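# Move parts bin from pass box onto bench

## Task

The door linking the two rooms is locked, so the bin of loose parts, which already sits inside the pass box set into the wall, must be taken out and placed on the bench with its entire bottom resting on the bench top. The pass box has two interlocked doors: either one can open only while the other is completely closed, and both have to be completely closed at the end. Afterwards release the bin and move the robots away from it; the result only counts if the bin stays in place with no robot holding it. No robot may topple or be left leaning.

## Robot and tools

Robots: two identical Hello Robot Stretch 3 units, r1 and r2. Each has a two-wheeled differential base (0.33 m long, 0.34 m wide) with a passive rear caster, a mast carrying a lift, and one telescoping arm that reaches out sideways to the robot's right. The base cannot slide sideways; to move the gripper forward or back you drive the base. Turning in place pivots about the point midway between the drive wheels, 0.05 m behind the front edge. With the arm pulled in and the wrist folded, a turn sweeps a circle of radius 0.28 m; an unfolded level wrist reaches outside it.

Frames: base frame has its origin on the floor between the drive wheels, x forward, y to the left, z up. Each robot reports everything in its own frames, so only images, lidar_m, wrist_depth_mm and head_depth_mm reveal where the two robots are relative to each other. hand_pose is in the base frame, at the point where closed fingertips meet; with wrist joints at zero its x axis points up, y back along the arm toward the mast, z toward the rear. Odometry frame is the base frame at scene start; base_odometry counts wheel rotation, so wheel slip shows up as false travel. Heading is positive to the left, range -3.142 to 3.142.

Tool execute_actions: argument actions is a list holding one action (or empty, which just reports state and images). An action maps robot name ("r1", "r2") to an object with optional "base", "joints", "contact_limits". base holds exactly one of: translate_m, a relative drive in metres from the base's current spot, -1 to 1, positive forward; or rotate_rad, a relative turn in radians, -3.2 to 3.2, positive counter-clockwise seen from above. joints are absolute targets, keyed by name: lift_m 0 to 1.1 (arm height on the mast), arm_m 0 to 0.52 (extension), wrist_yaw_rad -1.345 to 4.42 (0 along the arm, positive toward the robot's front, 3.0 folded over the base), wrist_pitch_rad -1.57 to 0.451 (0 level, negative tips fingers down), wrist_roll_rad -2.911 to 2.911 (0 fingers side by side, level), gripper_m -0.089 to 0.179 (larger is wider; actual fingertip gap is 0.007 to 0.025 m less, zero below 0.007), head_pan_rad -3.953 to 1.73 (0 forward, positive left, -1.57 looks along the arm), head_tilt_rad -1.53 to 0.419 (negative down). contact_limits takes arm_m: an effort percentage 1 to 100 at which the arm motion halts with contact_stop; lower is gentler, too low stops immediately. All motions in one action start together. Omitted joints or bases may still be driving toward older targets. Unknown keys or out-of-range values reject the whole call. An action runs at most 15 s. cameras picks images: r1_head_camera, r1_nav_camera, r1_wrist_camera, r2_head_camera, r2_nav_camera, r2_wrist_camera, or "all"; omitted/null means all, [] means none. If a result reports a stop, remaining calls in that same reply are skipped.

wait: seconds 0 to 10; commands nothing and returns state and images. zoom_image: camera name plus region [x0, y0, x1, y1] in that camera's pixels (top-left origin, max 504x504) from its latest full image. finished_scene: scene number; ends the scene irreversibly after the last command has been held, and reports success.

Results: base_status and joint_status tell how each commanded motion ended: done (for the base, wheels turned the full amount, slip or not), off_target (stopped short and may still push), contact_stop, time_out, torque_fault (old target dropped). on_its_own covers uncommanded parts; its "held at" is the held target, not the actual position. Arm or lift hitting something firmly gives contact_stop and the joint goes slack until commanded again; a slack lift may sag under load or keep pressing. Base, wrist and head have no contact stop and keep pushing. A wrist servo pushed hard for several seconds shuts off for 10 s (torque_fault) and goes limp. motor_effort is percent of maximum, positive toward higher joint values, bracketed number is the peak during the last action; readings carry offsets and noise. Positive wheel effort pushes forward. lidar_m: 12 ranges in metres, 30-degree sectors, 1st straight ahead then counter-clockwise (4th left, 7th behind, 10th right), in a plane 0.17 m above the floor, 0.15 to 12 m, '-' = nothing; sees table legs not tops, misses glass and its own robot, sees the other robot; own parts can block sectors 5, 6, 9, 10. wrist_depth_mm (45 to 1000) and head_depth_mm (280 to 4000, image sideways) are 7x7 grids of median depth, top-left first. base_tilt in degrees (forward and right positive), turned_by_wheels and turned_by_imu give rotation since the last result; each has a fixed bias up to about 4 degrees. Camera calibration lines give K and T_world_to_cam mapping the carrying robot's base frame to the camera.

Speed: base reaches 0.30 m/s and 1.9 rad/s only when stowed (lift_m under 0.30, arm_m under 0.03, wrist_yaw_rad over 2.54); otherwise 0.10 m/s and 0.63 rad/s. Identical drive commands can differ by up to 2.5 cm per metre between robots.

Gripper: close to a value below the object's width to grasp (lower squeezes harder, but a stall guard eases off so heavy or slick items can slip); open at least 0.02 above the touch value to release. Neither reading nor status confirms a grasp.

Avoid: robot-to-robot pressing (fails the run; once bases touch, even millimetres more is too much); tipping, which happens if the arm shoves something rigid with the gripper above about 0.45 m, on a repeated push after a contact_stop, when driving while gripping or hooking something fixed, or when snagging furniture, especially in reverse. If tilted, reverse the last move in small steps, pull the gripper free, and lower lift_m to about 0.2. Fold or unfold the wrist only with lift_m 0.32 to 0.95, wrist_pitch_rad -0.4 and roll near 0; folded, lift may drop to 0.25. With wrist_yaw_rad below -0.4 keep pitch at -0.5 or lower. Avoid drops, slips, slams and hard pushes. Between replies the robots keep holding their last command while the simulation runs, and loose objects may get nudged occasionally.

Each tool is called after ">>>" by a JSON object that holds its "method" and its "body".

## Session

>>> {"method": "execute_actions", "body": {"actions": []}}

Scene clock: 0.00 s.
r1.base_odometry: x=+0.000 y=+0.000 heading=+0.000 (m, m, rad; r1's odometry frame)
r1.turned_by_wheels: +0.000 (rad since the last result)
r1.turned_by_imu: +0.000 (rad since the last result)
r1.base_tilt: forward=+0.9 right=+0.9 (deg)
r1.lidar_m: 1.12 1.07 1.10 1.07 1.03 1.05 1.40 3.38 1.79 2.80 3.23 1.58
r1.head_depth_mm: 1672 1686 1669 1661 1647 1633 1623 / 1537 1531 1520 1512 1496 1493 1476 / 1400 1385 1381 1370 1361 1343 1358 / 1282 1278 1270 1263 1256 1255 1250 / 1186 1187 1182 1173 1170 1157 1167 / 1105 1105 1099 1095 1090 1081 1070 / 1037 1034 1030 1023 1015 1016 1002
r1.base_status: not commanded
r1.joint_positions: lift_m=+0.493 arm_m=+0.003 wrist_yaw_rad=+3.040 wrist_pitch_rad=-0.517 wrist_roll_rad=+0.002 gripper_m=+0.037 head_pan_rad=-0.008 head_tilt_rad=-0.006
r1.joint_status: not commanded
r1.motor_effort: left_wheel=+1 right_wheel=+0 lift_m=+34 arm_m=+0 wrist_yaw_rad=+0 wrist_pitch_rad=+4 wrist_roll_rad=+1 gripper_m=+0 head_pan_rad=+0 head_tilt_rad=+0 (%)
r1.hand_pose: x=+0.0003 y=+0.0621 z=+0.4838 quat_wxyz=(+0.216, +0.692, +0.146, +0.673) (m; r1's base frame)
r1.wrist_depth_mm: 783 - - - - - 852 / 840 957 - - - - 918 / 901 - - - - - 939 / 924 979 936 947 938 898 881 / 835 819 - 805 814 779 772 / 721 723 708 697 - 679 665 / 636 624 - - 606 607 596
r2.base_odometry: x=+0.000 y=+0.000 heading=+0.000 (m, m, rad; r2's odometry frame)
r2.turned_by_wheels: +0.000 (rad since the last result)
r2.turned_by_imu: +0.000 (rad since the last result)
r2.base_tilt: forward=-0.2 right=+1.0 (deg)
r2.lidar_m: 1.32 1.31 1.47 2.39 3.49 1.71 3.41 1.78 0.95 0.79 0.79 0.89
r2.head_depth_mm: 1220 1226 1239 1253 1265 1273 1298 / 1383 1399 1406 1414 1423 1440 1450 / 1353 1355 1363 1372 1391 1404 1413 / 1309 1315 1314 1330 1331 1347 1362 / 1259 1262 1282 1277 1289 1300 1308 / 1216 1228 1238 1250 1253 1258 1261 / 1191 1191 1202 1216 1208 1236 1222
r2.base_status: not commanded
r2.joint_positions: lift_m=+0.307 arm_m=-0.002 wrist_yaw_rad=+2.904 wrist_pitch_rad=-0.612 wrist_roll_rad=-0.001 gripper_m=+0.037 head_pan_rad=+0.016 head_tilt_rad=-0.020
r2.joint_status: not commanded
r2.motor_effort: left_wheel=+0 right_wheel=-1 lift_m=+24 arm_m=+1 wrist_yaw_rad=+0 wrist_pitch_rad=+4 wrist_roll_rad=+0 gripper_m=+0 head_pan_rad=+0 head_tilt_rad=+2 (%)
r2.hand_pose: x=+0.0249 y=+0.0478 z=+0.2790 quat_wxyz=(+0.292, +0.694, +0.132, +0.645) (m; r2's base frame)
r2.wrist_depth_mm: - - - - - - - / 748 791 813 794 833 809 862 / 638 - 670 658 671 685 700 / 539 - 561 556 578 585 576 / 474 495 - 501 501 494 500 / - - - 429 432 435 439 / - - - 391 398 400 398
pictures: r1_head_camera (sideways: a quarter turn clockwise sets it upright), r1_nav_camera (sideways: a quarter turn counterclockwise sets it upright), r1_wrist_camera, r2_head_camera (sideways: a quarter turn clockwise sets it upright), r2_nav_camera (sideways: a quarter turn counterclockwise sets it upright), r2_wrist_camera
camera_calibration (this result's frames):
r1_head_camera: T_world_to_cam=[[0.0223029, -0.0127114, -0.99967, 1.32288], [0.0336334, 0.999363, -0.0119571, 0.0170736], [0.999185, -0.0333557, 0.0227162, -0.0812256], [0, 0, 0, 1]] pos_world=[0.0510811, -0.00295646, 1.32449]
r1_nav_camera: T_world_to_cam=[[0.0443667, 0.0243112, 0.998719, -1.26815], [0.0317977, -0.999232, 0.0229111, 0.0172837], [0.998509, 0.0307405, -0.0451057, 0.00680984], [0, 0, 0, 1]] pos_world=[0.0489142, 0.0478912, 1.26643]
r1_wrist_camera: T_world_to_cam=[[0.993468, -0.111077, -0.0261389, 0.0209926], [-0.0913717, -0.637125, -0.765326, 0.44529], [0.0683566, 0.762715, -0.643112, 0.425836], [0, 0, 0, 1]] pos_world=[-0.00927721, -0.0387541, 0.615201]
r2_head_camera: T_world_to_cam=[[-0.0535796, 0.0247661, -0.998256, 1.32113], [-0.0350785, 0.999029, 0.0266681, -0.0262093], [0.997947, 0.0364462, -0.0526588, 0.0247242], [0, 0, 0, 1]] pos_world=[0.0451927, -0.00743649, 1.32083]
r2_nav_camera: T_world_to_cam=[[0.0010966, -0.0565179, 0.998401, -1.25534], [-0.0239272, -0.998117, -0.0564756, 0.118929], [0.999713, -0.023827, -0.00244685, -0.0421786], [0, 0, 0, 1]] pos_world=[0.0463888, 0.0467507, 1.25995]
r2_wrist_camera: T_world_to_cam=[[0.961329, -0.273655, 0.0309701, -0.0256371], [-0.176029, -0.69704, -0.695089, 0.260886], [0.211802, 0.662758, -0.718256, 0.330609], [0, 0, 0, 1]] pos_world=[0.000545469, -0.0442816, 0.419595]
Images, in order (width x height): r1_head_camera 896x504, r1_nav_camera 672x504, r1_wrist_camera 644x364, r2_head_camera 896x504, r2_nav_camera 672x504, r2_wrist_camera 644x364.

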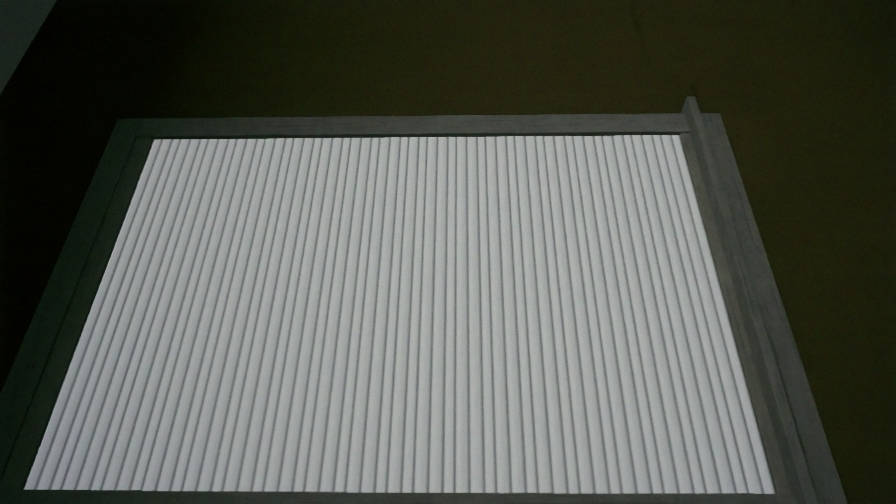

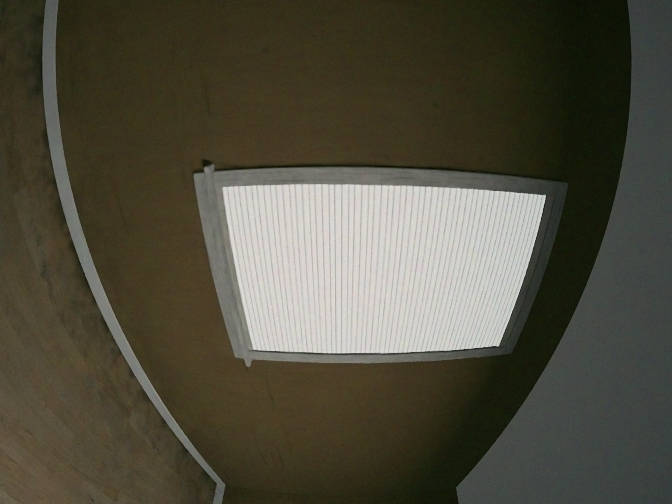

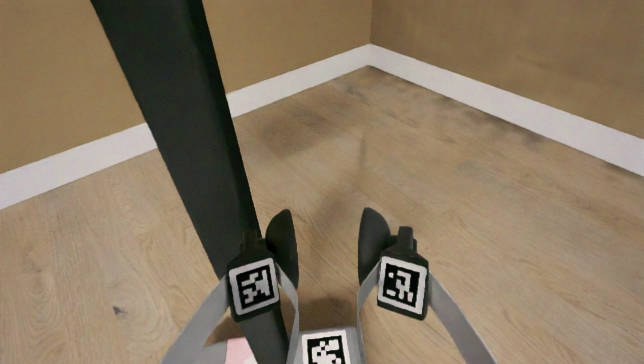

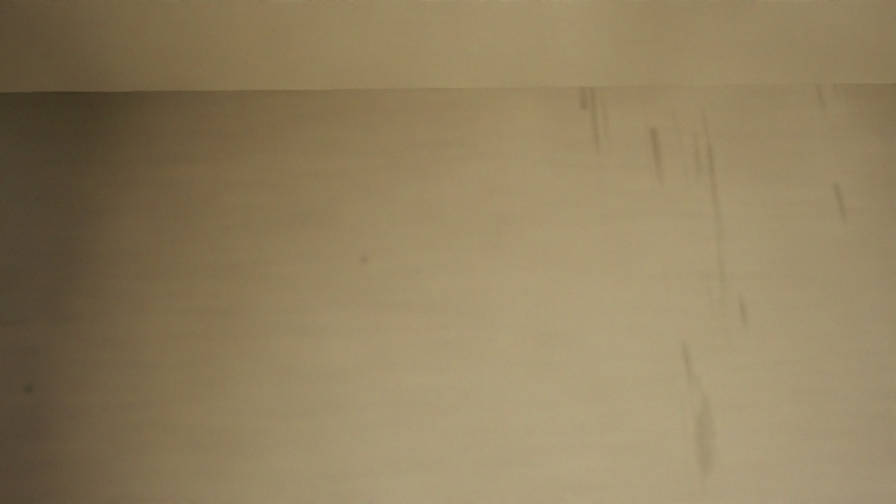

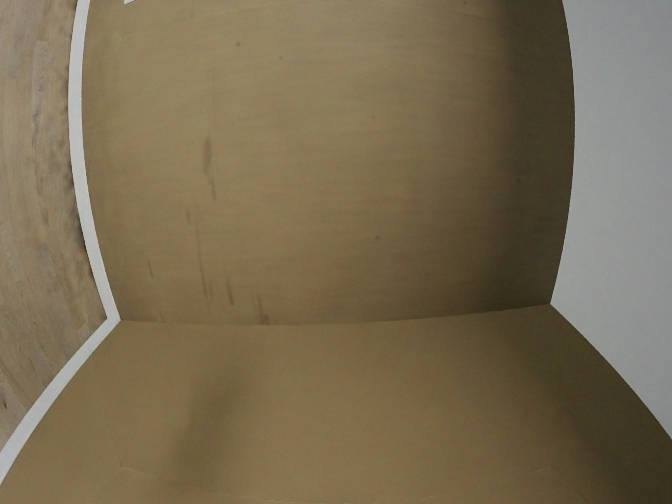

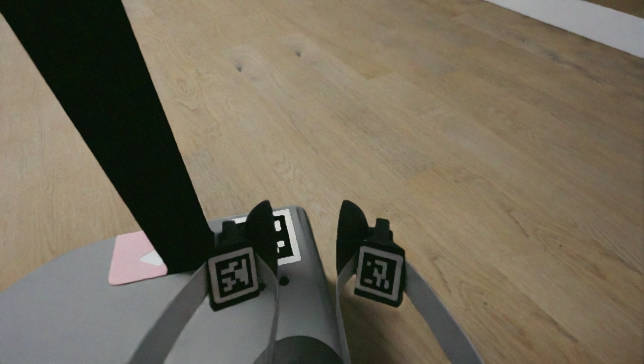

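>>> {"method": "execute_actions", "body": {"actions": [{"r1":{"joints":{"head_pan_rad":-2.2,"head_tilt_rad":-0.3}},"r2":{"joints":{"head_pan_rad":1.7,"head_tilt_rad":-0.3}}}], "cameras": ["r1_head_camera","r1_nav_camera","r2_head_camera","r2_nav_camera"]}}

>>> {"method": "execute_actions", "body": {"actions": [{"r2":{"joints":{"head_pan_rad":-2.6,"head_tilt_rad":-0.3}}}], "cameras": ["r2_head_camera","r2_nav_camera"]}}

Scene clock: 6.23 s.
r1.base_odometry: x=+0.000 y=+0.000 heading=+0.000 (m, m, rad; r1's odometry frame)
r1.turned_by_wheels: +0.000 (rad since the last result)
r1.turned_by_imu: +0.000 (rad since the last result)
r1.base_tilt: forward=+0.8 right=+0.9 (deg)
r1.lidar_m: 1.12 1.07 1.10 1.08 1.03 1.05 1.40 3.34 1.79 2.80 3.26 1.59
r1.head_depth_mm: 3175 3334 3508 3613 2969 2068 1588 / 3269 3451 3620 3806 2950 2068 1597 / 3408 3575 3765 3882 2959 2077 1590 / 3489 3694 3926 - 2954 2069 1589 / 3659 3864 - 3871 2701 2058 1593 / 3749 - - 2192 2608 1994 1596 / 3751 - - 2349 2880 2053 1585
r1.base_status: not commanded
r1.joint_positions: lift_m=+0.493 arm_m=+0.003 wrist_yaw_rad=+3.040 wrist_pitch_rad=-0.517 wrist_roll_rad=+0.002 gripper_m=+0.037 head_pan_rad=-2.193 head_tilt_rad=-0.296
r1.joint_status: all done
r1.motor_effort: left_wheel=+1(1) right_wheel=+0(0) lift_m=+34(34) arm_m=+0(0) wrist_yaw_rad=+0(1) wrist_pitch_rad=+4(4) wrist_roll_rad=+0(1) gripper_m=+0(1) head_pan_rad=-2(32) head_tilt_rad=+0(18) (%)
r1.hand_pose: x=+0.0003 y=+0.0621 z=+0.4838 quat_wxyz=(+0.216, +0.692, +0.146, +0.673) (m; r1's base frame)
r1.wrist_depth_mm: 796 - - - - - 847 / 845 929 - - - - 908 / 909 - - - - - 942 / 942 - 958 961 935 904 902 / 830 820 - 798 822 788 758 / 718 717 713 698 - 676 669 / 628 630 - - 607 602 586
r2.base_odometry: x=+0.000 y=+0.000 heading=+0.000 (m, m, rad; r2's odometry frame)
r2.turned_by_wheels: +0.000 (rad since the last result)
r2.turned_by_imu: -0.001 (rad since the last result)
r2.base_tilt: forward=-0.1 right=+1.1 (deg)
r2.lidar_m: 1.31 1.31 1.47 2.39 3.47 1.70 3.42 1.78 0.95 0.79 0.79 0.88
r2.head_depth_mm: 2297 2376 2467 2519 2411 1831 1443 / 2866 3013 3156 3254 2562 1852 1452 / 3177 3337 3603 3701 2579 1863 1468 / 3092 3259 3434 3622 2563 1884 1466 / 3020 3128 3374 3563 2569 1903 1471 / 2982 3150 3329 3505 2664 1901 1479 / 2919 3027 3233 3417 - - -
r2.base_status: not commanded
r2.joint_positions: lift_m=+0.307 arm_m=-0.002 wrist_yaw_rad=+2.904 wrist_pitch_rad=-0.612 wrist_roll_rad=-0.001 gripper_m=+0.037 head_pan_rad=+1.693 head_tilt_rad=-0.296
r2.joint_status: all done
r2.motor_effort: left_wheel=+0(0) right_wheel=-1(1) lift_m=+24(24) arm_m=+1(0) wrist_yaw_rad=+0(0) wrist_pitch_rad=+3(3) wrist_roll_rad=+0(1) gripper_m=+0(0) head_pan_rad=+2(31) head_tilt_rad=-1(17) (%)
r2.hand_pose: x=+0.0249 y=+0.0478 z=+0.2790 quat_wxyz=(+0.292, +0.694, +0.132, +0.645) (m; r2's base frame)
r2.wrist_depth_mm: - - - - - - - / 742 807 782 797 813 843 845 / 632 - 655 672 672 659 688 / 550 - 572 567 569 570 574 / 475 487 - 493 492 499 505 / - - - 423 437 438 430 / - - - 389 395 394 401
pictures: r1_head_camera (sideways: a quarter turn clockwise sets it upright), r1_nav_camera (sideways: a quarter turn counterclockwise sets it upright), r2_head_camera (sideways: a quarter turn clockwise sets it upright), r2_nav_camera (sideways: a quarter turn counterclockwise sets it upright)
camera_calibration (this result's frames):
r1_head_camera: T_world_to_cam=[[0.143907, 0.222237, -0.964314, 1.27574], [0.800262, -0.599359, -0.0187037, 0.0211747], [-0.582127, -0.769012, -0.264099, 0.301777], [0, 0, 0, 1]] pos_world=[-0.0248603, -0.0387541, 1.31031]
r1_nav_camera: T_world_to_cam=[[-0.171038, -0.28094, 0.944362, -1.19569], [-0.838067, 0.545466, 0.0104857, 0.0387727], [-0.518063, -0.789645, -0.328742, 0.385253], [0, 0, 0, 1]] pos_world=[0.0275708, -0.0528546, 1.25541]
r2_head_camera: T_world_to_cam=[[0.0139517, -0.324351, -0.945834, 1.25212], [-0.990672, -0.132717, 0.0308989, -0.0258778], [-0.13555, 0.93658, -0.323177, 0.383756], [0, 0, 0, 1]] pos_world=[0.00891243, 0.0432733, 1.30912]
r2_nav_camera: T_world_to_cam=[[0.0229293, 0.277561, 0.960434, -1.20569], [0.996731, 0.0680936, -0.0434746, 0.0957589], [-0.0774663, 0.958292, -0.275093, 0.319297], [0, 0, 0, 1]] pos_world=[-0.0430655, 0.0221533, 1.24999]
Images, in order (width x height): r1_head_camera 896x504, r1_nav_camera 672x504, r2_head_camera 896x504, r2_nav_camera 672x504.

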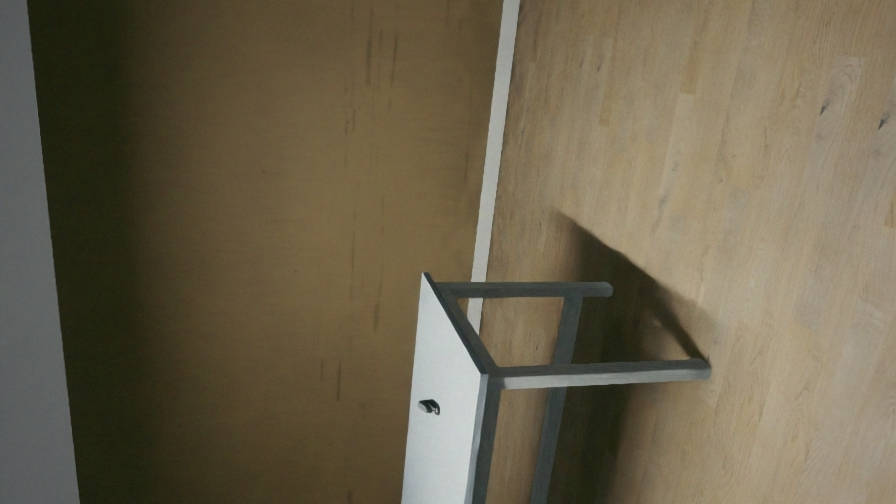

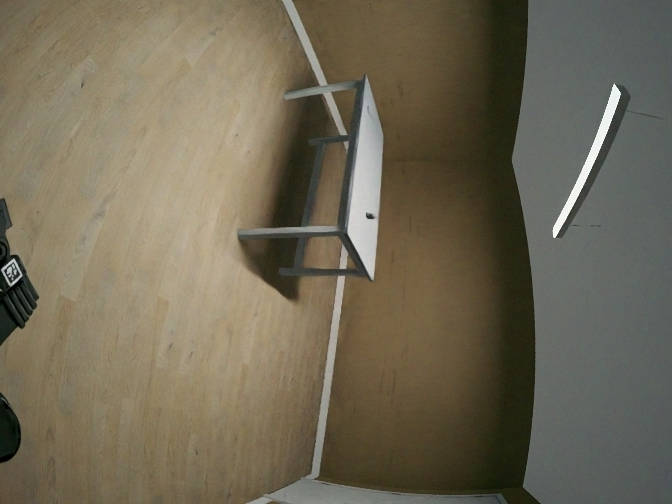

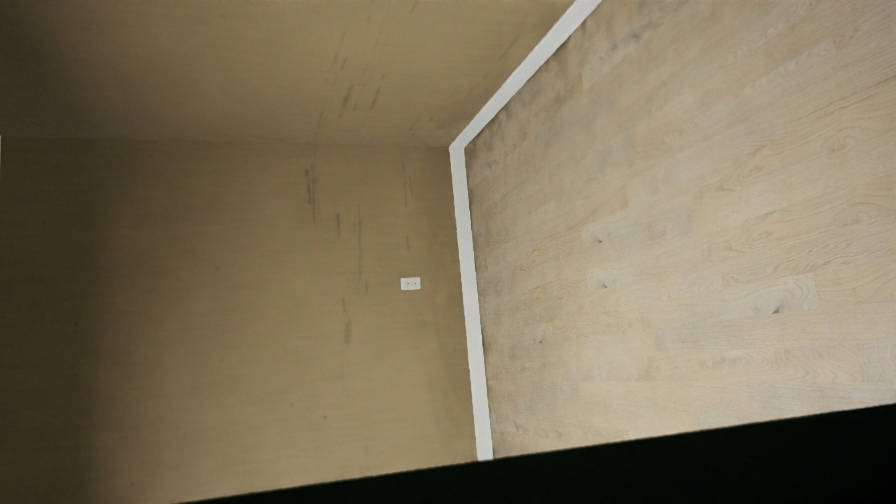

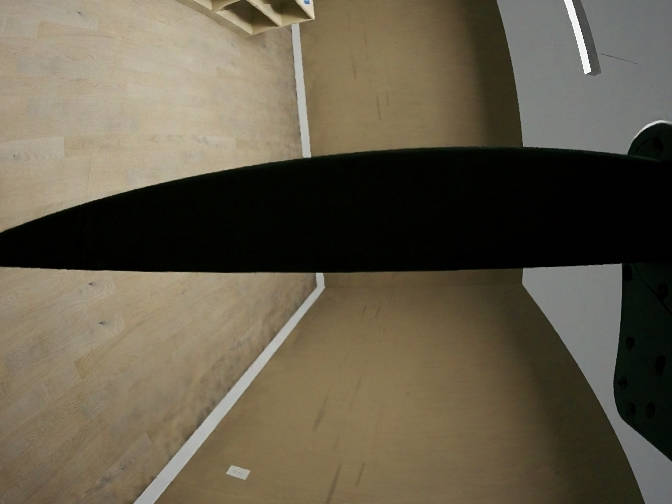

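Scene clock: 8.60 s.
r1.base_odometry: x=+0.000 y=+0.000 heading=+0.000 (m, m, rad; r1's odometry frame)
r1.turned_by_wheels: +0.000 (rad since the last result)
r1.turned_by_imu: +0.000 (rad since the last result)
r1.base_tilt: forward=+0.8 right=+0.9 (deg)
r1.lidar_m: 1.12 1.06 1.09 1.08 1.03 1.05 1.40 3.36 1.79 2.80 3.26 1.58
r1.head_depth_mm: 3174 3333 3530 3669 2955 2082 1590 / 3349 3463 3619 3829 2981 2068 1595 / 3393 3563 3812 3912 2963 2064 1595 / 3531 3706 3917 - 2964 2073 1586 / 3625 3802 - 3890 2699 2066 1586 / 3776 3979 - 2206 2625 2004 1576 / 3778 - - 2334 2887 2050 1585
r1.base_status: not commanded
r1.joint_positions: lift_m=+0.493 arm_m=+0.003 wrist_yaw_rad=+3.040 wrist_pitch_rad=-0.517 wrist_roll_rad=+0.002 gripper_m=+0.037 head_pan_rad=-2.193 head_tilt_rad=-0.296
r1.joint_status: not commanded
r1.motor_effort: left_wheel=+1(1) right_wheel=+0(1) lift_m=+34(34) arm_m=+0(0) wrist_yaw_rad=+0(0) wrist_pitch_rad=+4(4) wrist_roll_rad=+1(0) gripper_m=+0(1) head_pan_rad=-3(2) head_tilt_rad=-1(1) (%)
r1.hand_pose: x=+0.0003 y=+0.0621 z=+0.4838 quat_wxyz=(+0.216, +0.692, +0.146, +0.673) (m; r1's base frame)
r1.wrist_depth_mm: 802 - - - - - 849 / 842 923 - - - - 891 / 902 - - - - - 943 / 914 976 958 920 929 928 894 / 829 810 - 803 810 762 761 / 716 730 700 694 - 671 664 / 635 633 - - 601 600 582
r2.base_odometry: x=+0.000 y=+0.000 heading=+0.000 (m, m, rad; r2's odometry frame)
r2.turned_by_wheels: +0.000 (rad since the last result)
r2.turned_by_imu: -0.001 (rad since the last result)
r2.base_tilt: forward=-0.1 right=+1.2 (deg)
r2.lidar_m: 1.32 1.31 1.47 2.39 3.50 1.71 3.41 1.78 0.95 0.79 0.79 0.88
r2.head_depth_mm: 2861 3014 3161 3332 2559 1857 1446 / 2918 3077 3265 3446 2533 1866 1466 / 3001 3149 3365 3521 2606 1860 1460 / 2956 3168 3178 3319 2622 1881 1475 / 2052 2179 1759 1794 2364 1888 1478 / 1634 1657 1225 1313 1697 1759 1469 / 1328 1343 1237 1303 1394 1441 1396
r2.base_status: not commanded
r2.joint_positions: lift_m=+0.307 arm_m=-0.002 wrist_yaw_rad=+2.904 wrist_pitch_rad=-0.612 wrist_roll_rad=-0.001 gripper_m=+0.037 head_pan_rad=-2.593 head_tilt_rad=-0.297
r2.joint_status: all done
r2.motor_effort: left_wheel=+0(0) right_wheel=-1(2) lift_m=+24(24) arm_m=+1(1) wrist_yaw_rad=+0(0) wrist_pitch_rad=+3(3) wrist_roll_rad=+0(1) gripper_m=-1(0) head_pan_rad=-2(31) head_tilt_rad=-1(1) (%)
r2.hand_pose: x=+0.0249 y=+0.0478 z=+0.2790 quat_wxyz=(+0.292, +0.694, +0.132, +0.645) (m; r2's base frame)
r2.wrist_depth_mm: - - - - - - - / 714 779 788 796 801 818 841 / 642 - 656 650 683 676 699 / 554 - 554 562 567 580 588 / 474 495 - 494 495 502 509 / - - - 424 442 436 442 / - - - 395 394 401 390
pictures: r2_head_camera (sideways: a quarter turn clockwise sets it upright), r2_nav_camera (sideways: a quarter turn counterclockwise sets it upright)
camera_calibration (this result's frames):
r2_head_camera: T_world_to_cam=[[0.289741, 0.147153, -0.945725, 1.25029], [0.530956, -0.846836, 0.0309026, -0.0351647], [-0.796326, -0.511092, -0.323495, 0.3882], [0, 0, 0, 1]] pos_world=[-0.0344568, -0.0153572, 1.3091]
r2_nav_camera: T_world_to_cam=[[-0.262424, -0.0942123, 0.960343, -1.20383], [-0.474637, 0.879108, -0.0434565, 0.104711], [-0.840151, -0.467218, -0.275416, 0.324369], [0, 0, 0, 1]] pos_world=[0.00630494, -0.0539166, 1.24998]
Images, in order (width x height): r2_head_camera 896x504, r2_nav_camera 672x504.

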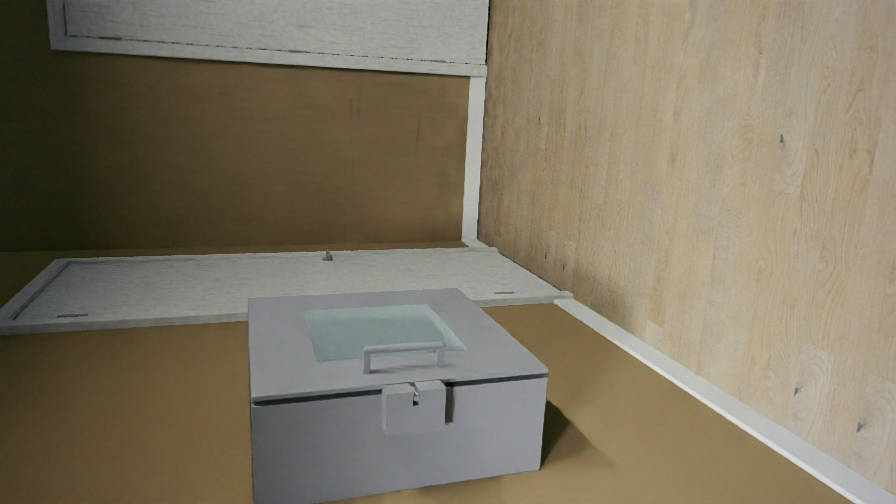

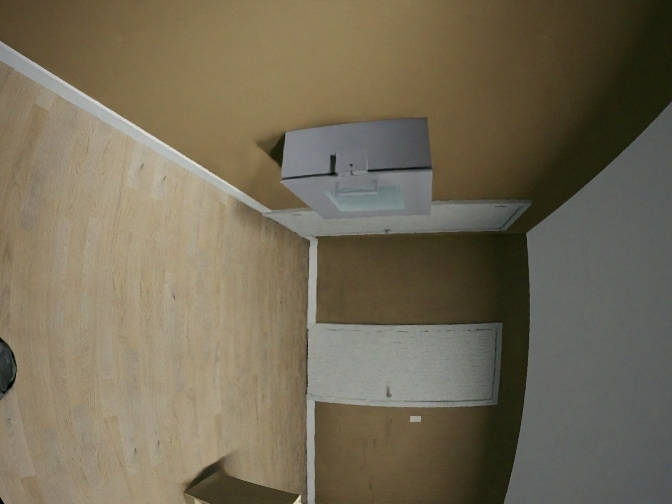

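>>> {"method": "execute_actions", "body": {"actions": [{"r1":{"joints":{"head_pan_rad":-3.5,"head_tilt_rad":-0.25}}}], "cameras": ["r1_head_camera","r1_nav_camera"]}}

>>> {"method": "zoom_image", "body": {"camera": "r1_nav_camera", "region": [150, 100, 600, 504]}}

Scene clock: 13.03 s.
r1.base_odometry: x=+0.000 y=+0.000 heading=+0.000 (m, m, rad; r1's odometry frame)
r1.turned_by_wheels: +0.000 (rad since the last result)
r1.turned_by_imu: +0.000 (rad since the last result)
r1.base_tilt: forward=+0.8 right=+0.9 (deg)
r1.lidar_m: 1.12 1.07 1.09 1.08 1.03 1.05 1.40 3.36 1.79 2.80 3.24 1.59
r1.head_depth_mm: 910 942 977 1015 1051 1090 1138 / 968 1009 1047 1085 1126 1174 1222 / 1037 1077 1117 1163 1212 1274 1332 / 1111 1151 1205 1254 1324 1387 1447 / 1193 1251 1304 1374 1447 1516 1552 / 1289 1350 1427 1494 1585 1676 1643 / 1404 1485 1561 1629 1735 1873 1643
r1.base_status: not commanded
r1.joint_positions: lift_m=+0.493 arm_m=+0.003 wrist_yaw_rad=+3.040 wrist_pitch_rad=-0.517 wrist_roll_rad=+0.002 gripper_m=+0.037 head_pan_rad=-3.493 head_tilt_rad=-0.261
r1.joint_status: all done
r1.motor_effort: left_wheel=+1(1) right_wheel=+0(0) lift_m=+34(34) arm_m=+0(0) wrist_yaw_rad=+0(0) wrist_pitch_rad=+4(4) wrist_roll_rad=+0(0) gripper_m=-1(0) head_pan_rad=-2(31) head_tilt_rad=+3(7) (%)
r1.hand_pose: x=+0.0003 y=+0.0621 z=+0.4838 quat_wxyz=(+0.216, +0.692, +0.146, +0.673) (m; r1's base frame)
r1.wrist_depth_mm: 795 - - - - - 848 / 848 935 - - - - 895 / 911 - - - - - 934 / 915 993 949 940 920 917 896 / 831 827 - 800 798 776 761 / 724 712 704 700 - 662 670 / 640 636 - - 607 596 587
r2.base_odometry: x=+0.000 y=+0.000 heading=+0.000 (m, m, rad; r2's odometry frame)
r2.turned_by_wheels: +0.000 (rad since the last result)
r2.turned_by_imu: -0.001 (rad since the last result)
r2.base_tilt: forward=-0.2 right=+1.1 (deg)
r2.lidar_m: 1.32 1.31 1.47 2.38 3.49 1.70 3.40 1.78 0.95 0.79 0.79 0.88
r2.head_depth_mm: 2805 2984 3161 3340 2556 1855 1456 / 2917 3107 3231 3494 2595 1848 1452 / 2970 3131 3322 3509 2542 1855 1477 / 2969 3149 3134 3336 2604 1865 1473 / 2055 2187 1742 1813 2313 1893 1475 / 1631 1665 1233 1309 1679 1757 1491 / 1324 1352 1237 1317 1390 1449 1406
r2.base_status: not commanded
r2.joint_positions: lift_m=+0.307 arm_m=-0.002 wrist_yaw_rad=+2.904 wrist_pitch_rad=-0.612 wrist_roll_rad=-0.001 gripper_m=+0.037 head_pan_rad=-2.593 head_tilt_rad=-0.297
r2.joint_status: not commanded
r2.motor_effort: left_wheel=+0(0) right_wheel=-1(1) lift_m=+24(24) arm_m=+1(1) wrist_yaw_rad=+0(0) wrist_pitch_rad=+4(3) wrist_roll_rad=+0(0) gripper_m=+0(0) head_pan_rad=-2(2) head_tilt_rad=-1(1) (%)
r2.hand_pose: x=+0.0249 y=+0.0478 z=+0.2790 quat_wxyz=(+0.292, +0.694, +0.132, +0.645) (m; r2's base frame)
r2.wrist_depth_mm: - - - - - - - / 748 828 790 791 847 832 837 / 630 - 644 661 675 685 675 / 548 - 564 545 568 573 580 / 474 491 - 486 494 508 503 / - - - 426 443 440 450 / - - - 393 393 393 397
pictures: r1_head_camera (sideways: a quarter turn clockwise sets it upright), r1_nav_camera (sideways: a quarter turn counterclockwise sets it upright)
camera_calibration (this result's frames):
r1_head_camera: T_world_to_cam=[[0.22008, -0.0672885, -0.973158, 1.28683], [-0.364063, -0.931201, -0.0179456, 0.027291], [-0.904999, 0.358241, -0.229436, 0.25863], [0, 0, 0, 1]] pos_world=[-0.0392103, 0.0193506, 1.31212]
r1_nav_camera: T_world_to_cam=[[-0.284534, 0.0779588, 0.955491, -1.20954], [0.301785, 0.953299, 0.0120879, 0.0297331], [-0.909927, 0.291792, -0.294773, 0.343434], [0, 0, 0, 1]] pos_world=[-0.0406273, -0.0342619, 1.25658]
Images, in order (width x height): r1_head_camera 896x504, r1_nav_camera 672x504.

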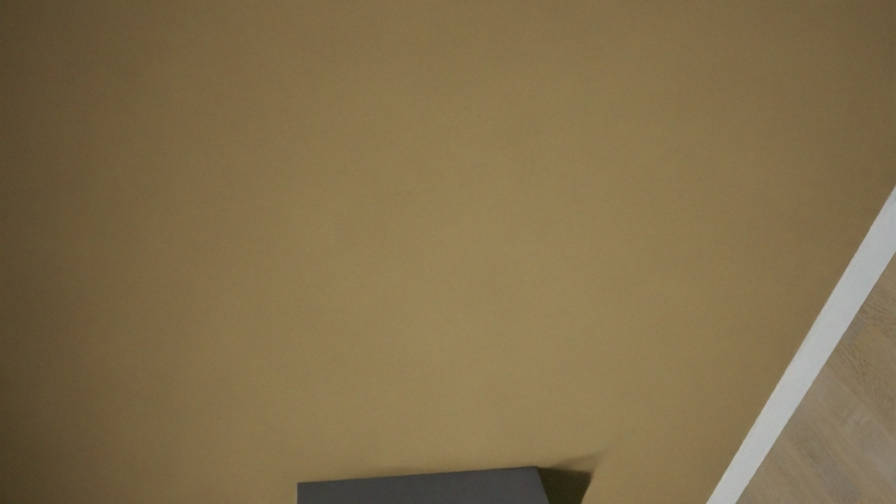

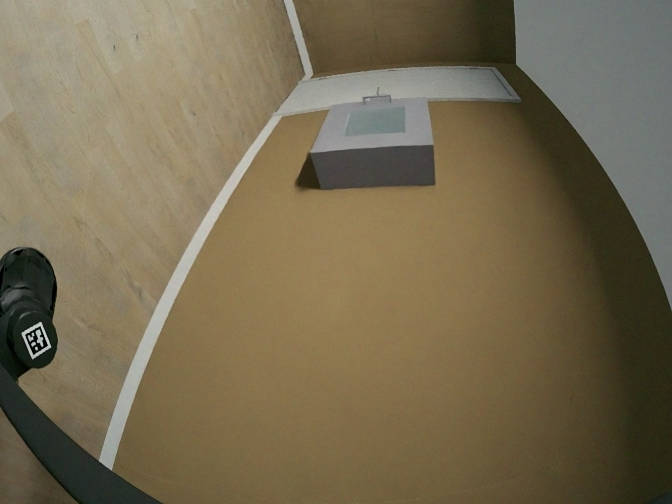

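Region (150, 100, 600, 504) of r1_nav_camera's 672x504 image, scaled by 1.120, with more detail than that image has; it fills the top 452 rows of this view, and the rest is white.

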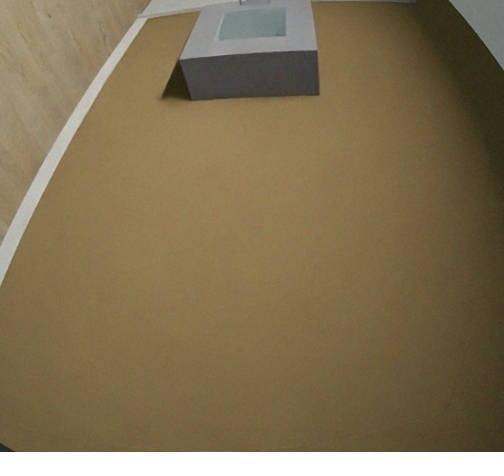

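>>> {"method": "execute_actions", "body": {"actions": [{"r1":{"base":{"rotate_rad":-2.55},"joints":{"lift_m":0.28,"head_pan_rad":-1.0,"head_tilt_rad":-0.3}},"r2":{"joints":{"head_tilt_rad":0}}}], "cameras": []}}

>>> {"method": "execute_actions", "body": {"actions": [{"r1":{"base":{"translate_m":1.0}}}], "cameras": []}}

>>> {"method": "execute_actions", "body": {"actions": [{"r1":{"base":{"translate_m":0.75},"joints":{"head_pan_rad":-1.5}}}], "cameras": ["r1_head_camera","r1_nav_camera","r2_head_camera"]}}

Scene clock: 33.10 s.
r1.base_odometry: x=+0.000 y=+0.000 heading=-2.550 (m, m, rad; r1's odometry frame)
r1.turned_by_wheels: -2.550 (rad since the last result)
r1.turned_by_imu: -2.572 (rad since the last result)
r1.base_tilt: forward=+0.9 right=+0.9 (deg)
r1.lidar_m: 3.66 1.79 2.81 3.25 1.46 1.10 1.07 1.12 1.05 1.03 1.08 1.51
r1.head_depth_mm: 889 922 963 1005 1048 1095 1150 / 939 977 1019 1065 1119 1181 1234 / 993 1040 1084 1141 1196 1263 1333 / 1060 1109 1159 1223 1288 1362 1447 / 1129 1185 1246 1318 1397 1482 1523 / 1207 1266 1344 1424 1525 1622 1594 / 1303 1387 1463 1571 1672 1797 1579
r1.base_status: done
r1.joint_positions: lift_m=+0.281 arm_m=+0.003 wrist_yaw_rad=+3.040 wrist_pitch_rad=-0.517 wrist_roll_rad=+0.002 gripper_m=+0.037 head_pan_rad=-1.007 head_tilt_rad=-0.297
r1.joint_status: all done
r1.motor_effort: left_wheel=+3(13) right_wheel=-1(5) lift_m=+15(26) arm_m=-1(1) wrist_yaw_rad=+0(1) wrist_pitch_rad=+4(4) wrist_roll_rad=+0(1) gripper_m=+0(1) head_pan_rad=+2(29) head_tilt_rad=-1(6) (%)
r1.hand_pose: x=+0.0003 y=+0.0621 z=+0.2717 quat_wxyz=(+0.216, +0.692, +0.146, +0.673) (m; r1's base frame)
r1.wrist_depth_mm: - - - - - - - / - - 970 964 921 921 901 / 800 791 761 740 740 722 702 / 646 634 618 611 608 589 581 / 550 531 - 554 531 507 506 / 472 - - - - 444 434 / - - - - 394 393 385
r2.base_odometry: x=+0.000 y=+0.000 heading=+0.000 (m, m, rad; r2's odometry frame)
r2.turned_by_wheels: +0.000 (rad since the last result)
r2.turned_by_imu: -0.002 (rad since the last result)
r2.base_tilt: forward=-0.1 right=+1.0 (deg)
r2.lidar_m: 1.31 1.31 1.47 2.39 3.50 1.70 3.41 1.79 0.95 0.79 0.79 0.88
r2.head_depth_mm: 1950 2997 3167 3155 3261 3042 2017 / 1937 2993 3279 3329 3430 2995 2051 / 1944 2988 3359 3405 3426 3013 2045 / 1920 2774 3200 3104 3162 2887 2052 / 1904 2262 2243 1787 1784 2090 1966 / 1710 1728 1709 1303 1235 1248 1670 / 1378 1380 1366 1278 1273 1289 1360
r2.base_status: not commanded
r2.joint_positions: lift_m=+0.307 arm_m=-0.002 wrist_yaw_rad=+2.904 wrist_pitch_rad=-0.612 wrist_roll_rad=-0.001 gripper_m=+0.037 head_pan_rad=-2.593 head_tilt_rad=-0.014
r2.joint_status: all done
r2.motor_effort: left_wheel=+0(0) right_wheel=-1(1) lift_m=+24(24) arm_m=+0(0) wrist_yaw_rad=+0(0) wrist_pitch_rad=+4(3) wrist_roll_rad=+1(0) gripper_m=+0(0) head_pan_rad=-2(2) head_tilt_rad=+5(22) (%)
r2.hand_pose: x=+0.0249 y=+0.0478 z=+0.2790 quat_wxyz=(+0.292, +0.694, +0.132, +0.645) (m; r2's base frame)
r2.wrist_depth_mm: - - - - - - - / 736 787 768 820 822 822 821 / 645 - 666 664 664 683 687 / 543 - 565 570 573 579 569 / 488 492 - 478 501 506 503 / - - - 426 438 439 439 / - - - 390 389 399 401
pictures: none
No camera images: the call's "cameras" was empty. Leave "cameras" out to get every camera's image.

Scene clock: 38.10 s.
r1.base_odometry: x=-0.830 y=-0.558 heading=-2.550 (m, m, rad; r1's odometry frame)
r1.turned_by_wheels: +0.000 (rad since the last result)
r1.turned_by_imu: +0.002 (rad since the last result)
r1.base_tilt: forward=+0.8 right=+0.9 (deg)
r1.lidar_m: 2.69 1.47 1.03 3.22 2.81 2.11 2.06 1.45 1.09 1.07 1.12 1.57
r1.head_depth_mm: 924 959 1001 1039 1087 1139 1196 / 977 1019 1036 1087 1145 1217 1283 / 1033 1086 888 932 988 1306 1376 / 1099 1154 930 977 1033 1426 1482 / 1173 1234 1008 1529 1150 1550 1568 / 1261 1331 1092 1338 1234 1693 1580 / 1351 1438 1187 1235 1740 1842 1577
r1.base_status: done
r1.joint_positions: lift_m=+0.281 arm_m=+0.003 wrist_yaw_rad=+3.040 wrist_pitch_rad=-0.517 wrist_roll_rad=+0.002 gripper_m=+0.037 head_pan_rad=-1.007 head_tilt_rad=-0.297
r1.joint_status: not commanded
r1.motor_effort: left_wheel=+3(13) right_wheel=-1(4) lift_m=+15(15) arm_m=-1(1) wrist_yaw_rad=+0(1) wrist_pitch_rad=+4(4) wrist_roll_rad=+0(0) gripper_m=+0(0) head_pan_rad=+2(1) head_tilt_rad=-2(0) (%)
r1.hand_pose: x=+0.0003 y=+0.0621 z=+0.2717 quat_wxyz=(+0.216, +0.692, +0.146, +0.673) (m; r1's base frame)
r1.wrist_depth_mm: - - - - - - - / - - - 928 911 922 897 / 794 793 764 759 732 721 704 / 645 630 623 618 611 580 584 / 542 537 - 554 526 502 500 / 476 - - - - 444 434 / - - - - 395 389 384
r2.base_odometry: x=+0.000 y=+0.000 heading=+0.000 (m, m, rad; r2's odometry frame)
r2.turned_by_wheels: +0.000 (rad since the last result)
r2.turned_by_imu: -0.001 (rad since the last result)
r2.base_tilt: forward=+0.0 right=+1.0 (deg)
r2.lidar_m: 1.31 1.31 1.47 2.39 3.48 1.70 3.40 1.78 0.95 0.79 0.79 0.88
r2.head_depth_mm: 1934 2970 3187 3205 3202 2943 2037 / 1928 3000 3241 3302 3305 2948 2073 / 1912 2974 3362 3407 3401 2989 2040 / 1914 2805 3185 3161 3138 2813 2057 / 1911 2271 2254 1760 1779 2075 1999 / 1719 1718 1703 1309 1231 1256 1681 / 1392 1385 1379 1278 1266 1281 1354
r2.base_status: not commanded
r2.joint_positions: lift_m=+0.307 arm_m=-0.002 wrist_yaw_rad=+2.904 wrist_pitch_rad=-0.612 wrist_roll_rad=-0.001 gripper_m=+0.037 head_pan_rad=-2.593 head_tilt_rad=-0.014
r2.joint_status: not commanded
r2.motor_effort: left_wheel=+0(0) right_wheel=-1(1) lift_m=+24(24) arm_m=+1(0) wrist_yaw_rad=+0(0) wrist_pitch_rad=+3(4) wrist_roll_rad=+0(0) gripper_m=+0(0) head_pan_rad=-2(2) head_tilt_rad=+6(5) (%)
r2.hand_pose: x=+0.0249 y=+0.0478 z=+0.2790 quat_wxyz=(+0.292, +0.694, +0.132, +0.645) (m; r2's base frame)
r2.wrist_depth_mm: - - - - - - - / 732 803 808 807 834 824 832 / 627 - 648 668 668 700 691 / 540 - 557 551 575 571 578 / 484 500 - 488 492 499 503 / - - - 424 437 448 444 / - - - 391 391 394 399
pictures: none
No camera images: the call's "cameras" was empty. Leave "cameras" out to get every camera's image.

Scene clock: 42.47 s.
r1.base_odometry: x=-1.452 y=-0.976 heading=-2.550 (m, m, rad; r1's odometry frame)
r1.turned_by_wheels: +0.000 (rad since the last result)
r1.turned_by_imu: +0.001 (rad since the last result)
r1.base_tilt: forward=+0.8 right=+0.9 (deg)
r1.lidar_m: 1.94 2.04 0.96 0.86 3.35 2.88 2.80 1.50 1.12 1.10 1.15 1.60
r1.head_depth_mm: 928 974 790 848 883 919 1270 / 935 976 796 1488 1187 931 1284 / 944 988 805 3314 1189 944 1301 / 952 998 810 3256 1193 950 1312 / 957 1006 818 864 914 959 1327 / 965 1014 839 874 928 1263 1344 / 975 1019 1075 1136 1202 1282 1360
r1.base_status: done
r1.joint_positions: lift_m=+0.281 arm_m=+0.003 wrist_yaw_rad=+3.040 wrist_pitch_rad=-0.517 wrist_roll_rad=+0.002 gripper_m=+0.037 head_pan_rad=-1.493 head_tilt_rad=-0.297
r1.joint_status: all done
r1.motor_effort: left_wheel=+3(14) right_wheel=-1(4) lift_m=+15(15) arm_m=+0(1) wrist_yaw_rad=+0(1) wrist_pitch_rad=+4(4) wrist_roll_rad=+0(0) gripper_m=+0(0) head_pan_rad=-3(23) head_tilt_rad=-1(1) (%)
r1.hand_pose: x=+0.0003 y=+0.0621 z=+0.2717 quat_wxyz=(+0.216, +0.692, +0.146, +0.673) (m; r1's base frame)
r1.wrist_depth_mm: - - - - - - - / - - 953 968 949 894 889 / 818 773 766 737 732 727 717 / 641 635 611 612 605 593 597 / 545 542 - 556 527 503 499 / 474 - - - - 440 435 / - - - - 397 390 381
r2.base_odometry: x=+0.000 y=+0.000 heading=+0.000 (m, m, rad; r2's odometry frame)
r2.turned_by_wheels: +0.000 (rad since the last result)
r2.turned_by_imu: -0.001 (rad since the last result)
r2.base_tilt: forward=-0.1 right=+1.1 (deg)
r2.lidar_m: 1.31 1.31 1.47 2.38 3.47 1.70 3.41 1.79 0.95 0.79 0.79 0.89
r2.head_depth_mm: 1941 3002 3249 3178 3162 2942 2057 / 1959 2957 3247 3255 3307 2947 2024 / 1936 2968 3387 3361 3403 2989 2062 / 1899 2771 3155 3117 3114 2808 2053 / 1916 2267 2256 1787 1789 2099 1987 / 1712 1712 1707 1301 1229 1255 1679 / 1392 1386 1381 1274 1275 1280 1357
r2.base_status: not commanded
r2.joint_positions: lift_m=+0.307 arm_m=-0.002 wrist_yaw_rad=+2.904 wrist_pitch_rad=-0.612 wrist_roll_rad=-0.001 gripper_m=+0.037 head_pan_rad=-2.593 head_tilt_rad=-0.014
r2.joint_status: not commanded
r2.motor_effort: left_wheel=+0(0) right_wheel=-2(2) lift_m=+24(24) arm_m=+1(1) wrist_yaw_rad=+0(0) wrist_pitch_rad=+4(3) wrist_roll_rad=+1(0) gripper_m=+0(0) head_pan_rad=-2(2) head_tilt_rad=+5(5) (%)
r2.hand_pose: x=+0.0249 y=+0.0478 z=+0.2790 quat_wxyz=(+0.292, +0.694, +0.132, +0.645) (m; r2's base frame)
r2.wrist_depth_mm: - - - - - - - / 742 791 789 793 813 816 859 / 635 - 636 663 671 666 691 / 555 - 551 559 566 566 572 / 469 491 - 496 499 497 508 / - - - 429 442 443 442 / - - - 393 393 397 400
pictures: r1_head_camera (sideways: a quarter turn clockwise sets it upright), r1_nav_camera (sideways: a quarter turn counterclockwise sets it upright), r2_head_camera (sideways: a quarter turn clockwise sets it upright)
camera_calibration (this result's frames):
r1_head_camera: T_world_to_cam=[[-0.0330803, 0.263123, -0.964195, 1.27666], [0.998203, 0.0569235, -0.018713, 0.0199794], [0.0499616, -0.963082, -0.264533, 0.298485], [0, 0, 0, 1]] pos_world=[0.00737605, -0.04959, 1.31028]
r1_nav_camera: T_world_to_cam=[[0.0501336, -0.325495, 0.944214, -1.19685], [-0.992414, -0.122496, 0.0104655, 0.0397406], [0.112256, -0.937576, -0.329166, 0.381961], [0, 0, 0, 1]] pos_world=[0.0565643, -0.0265835, 1.2554]
r2_head_camera: T_world_to_cam=[[0.0536462, 0.00277421, -0.998556, 1.32087], [0.537824, -0.842639, 0.0265529, -0.0295543], [-0.841349, -0.538472, -0.0466964, 0.028182], [0, 0, 0, 1]] pos_world=[-0.0312539, -0.0133928, 1.32107]
Images, in order (width x height): r1_head_camera 896x504, r1_nav_camera 672x504, r2_head_camera 896x504.

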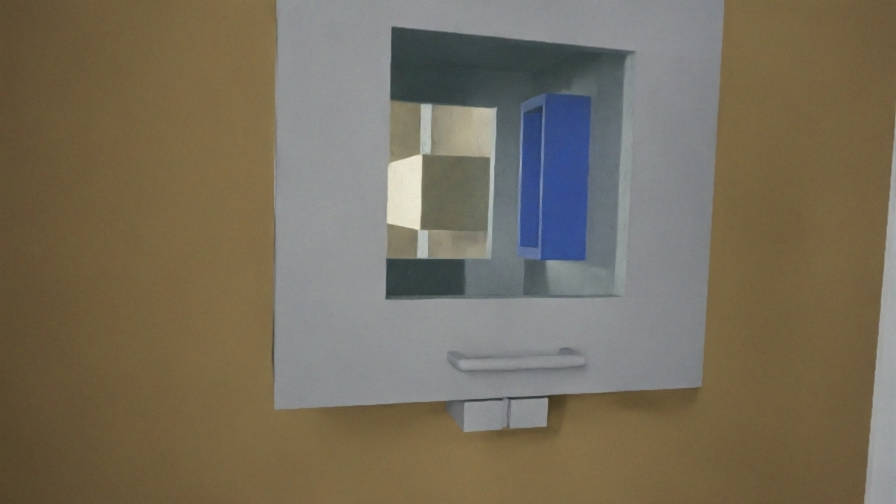

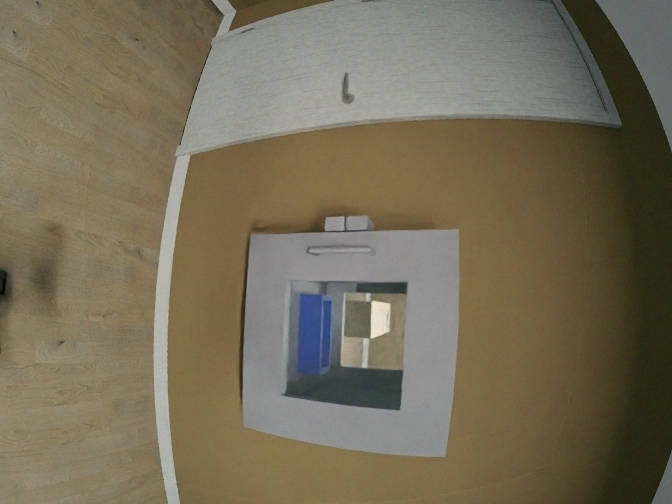

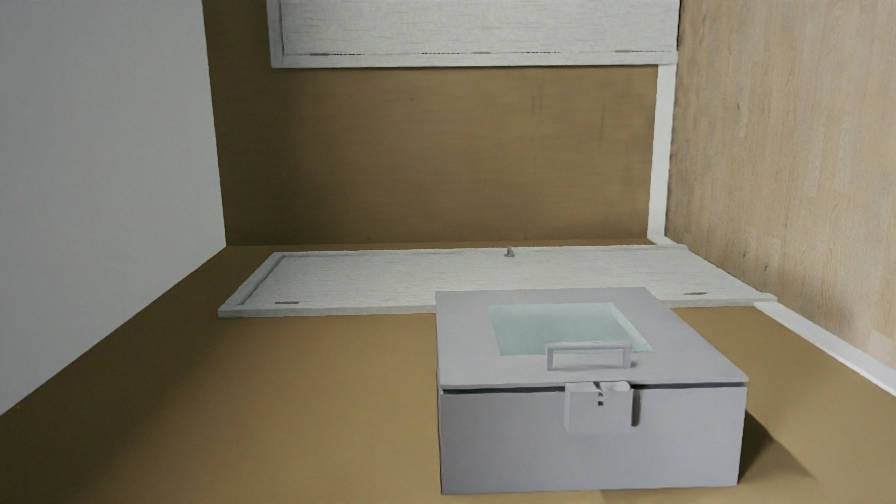

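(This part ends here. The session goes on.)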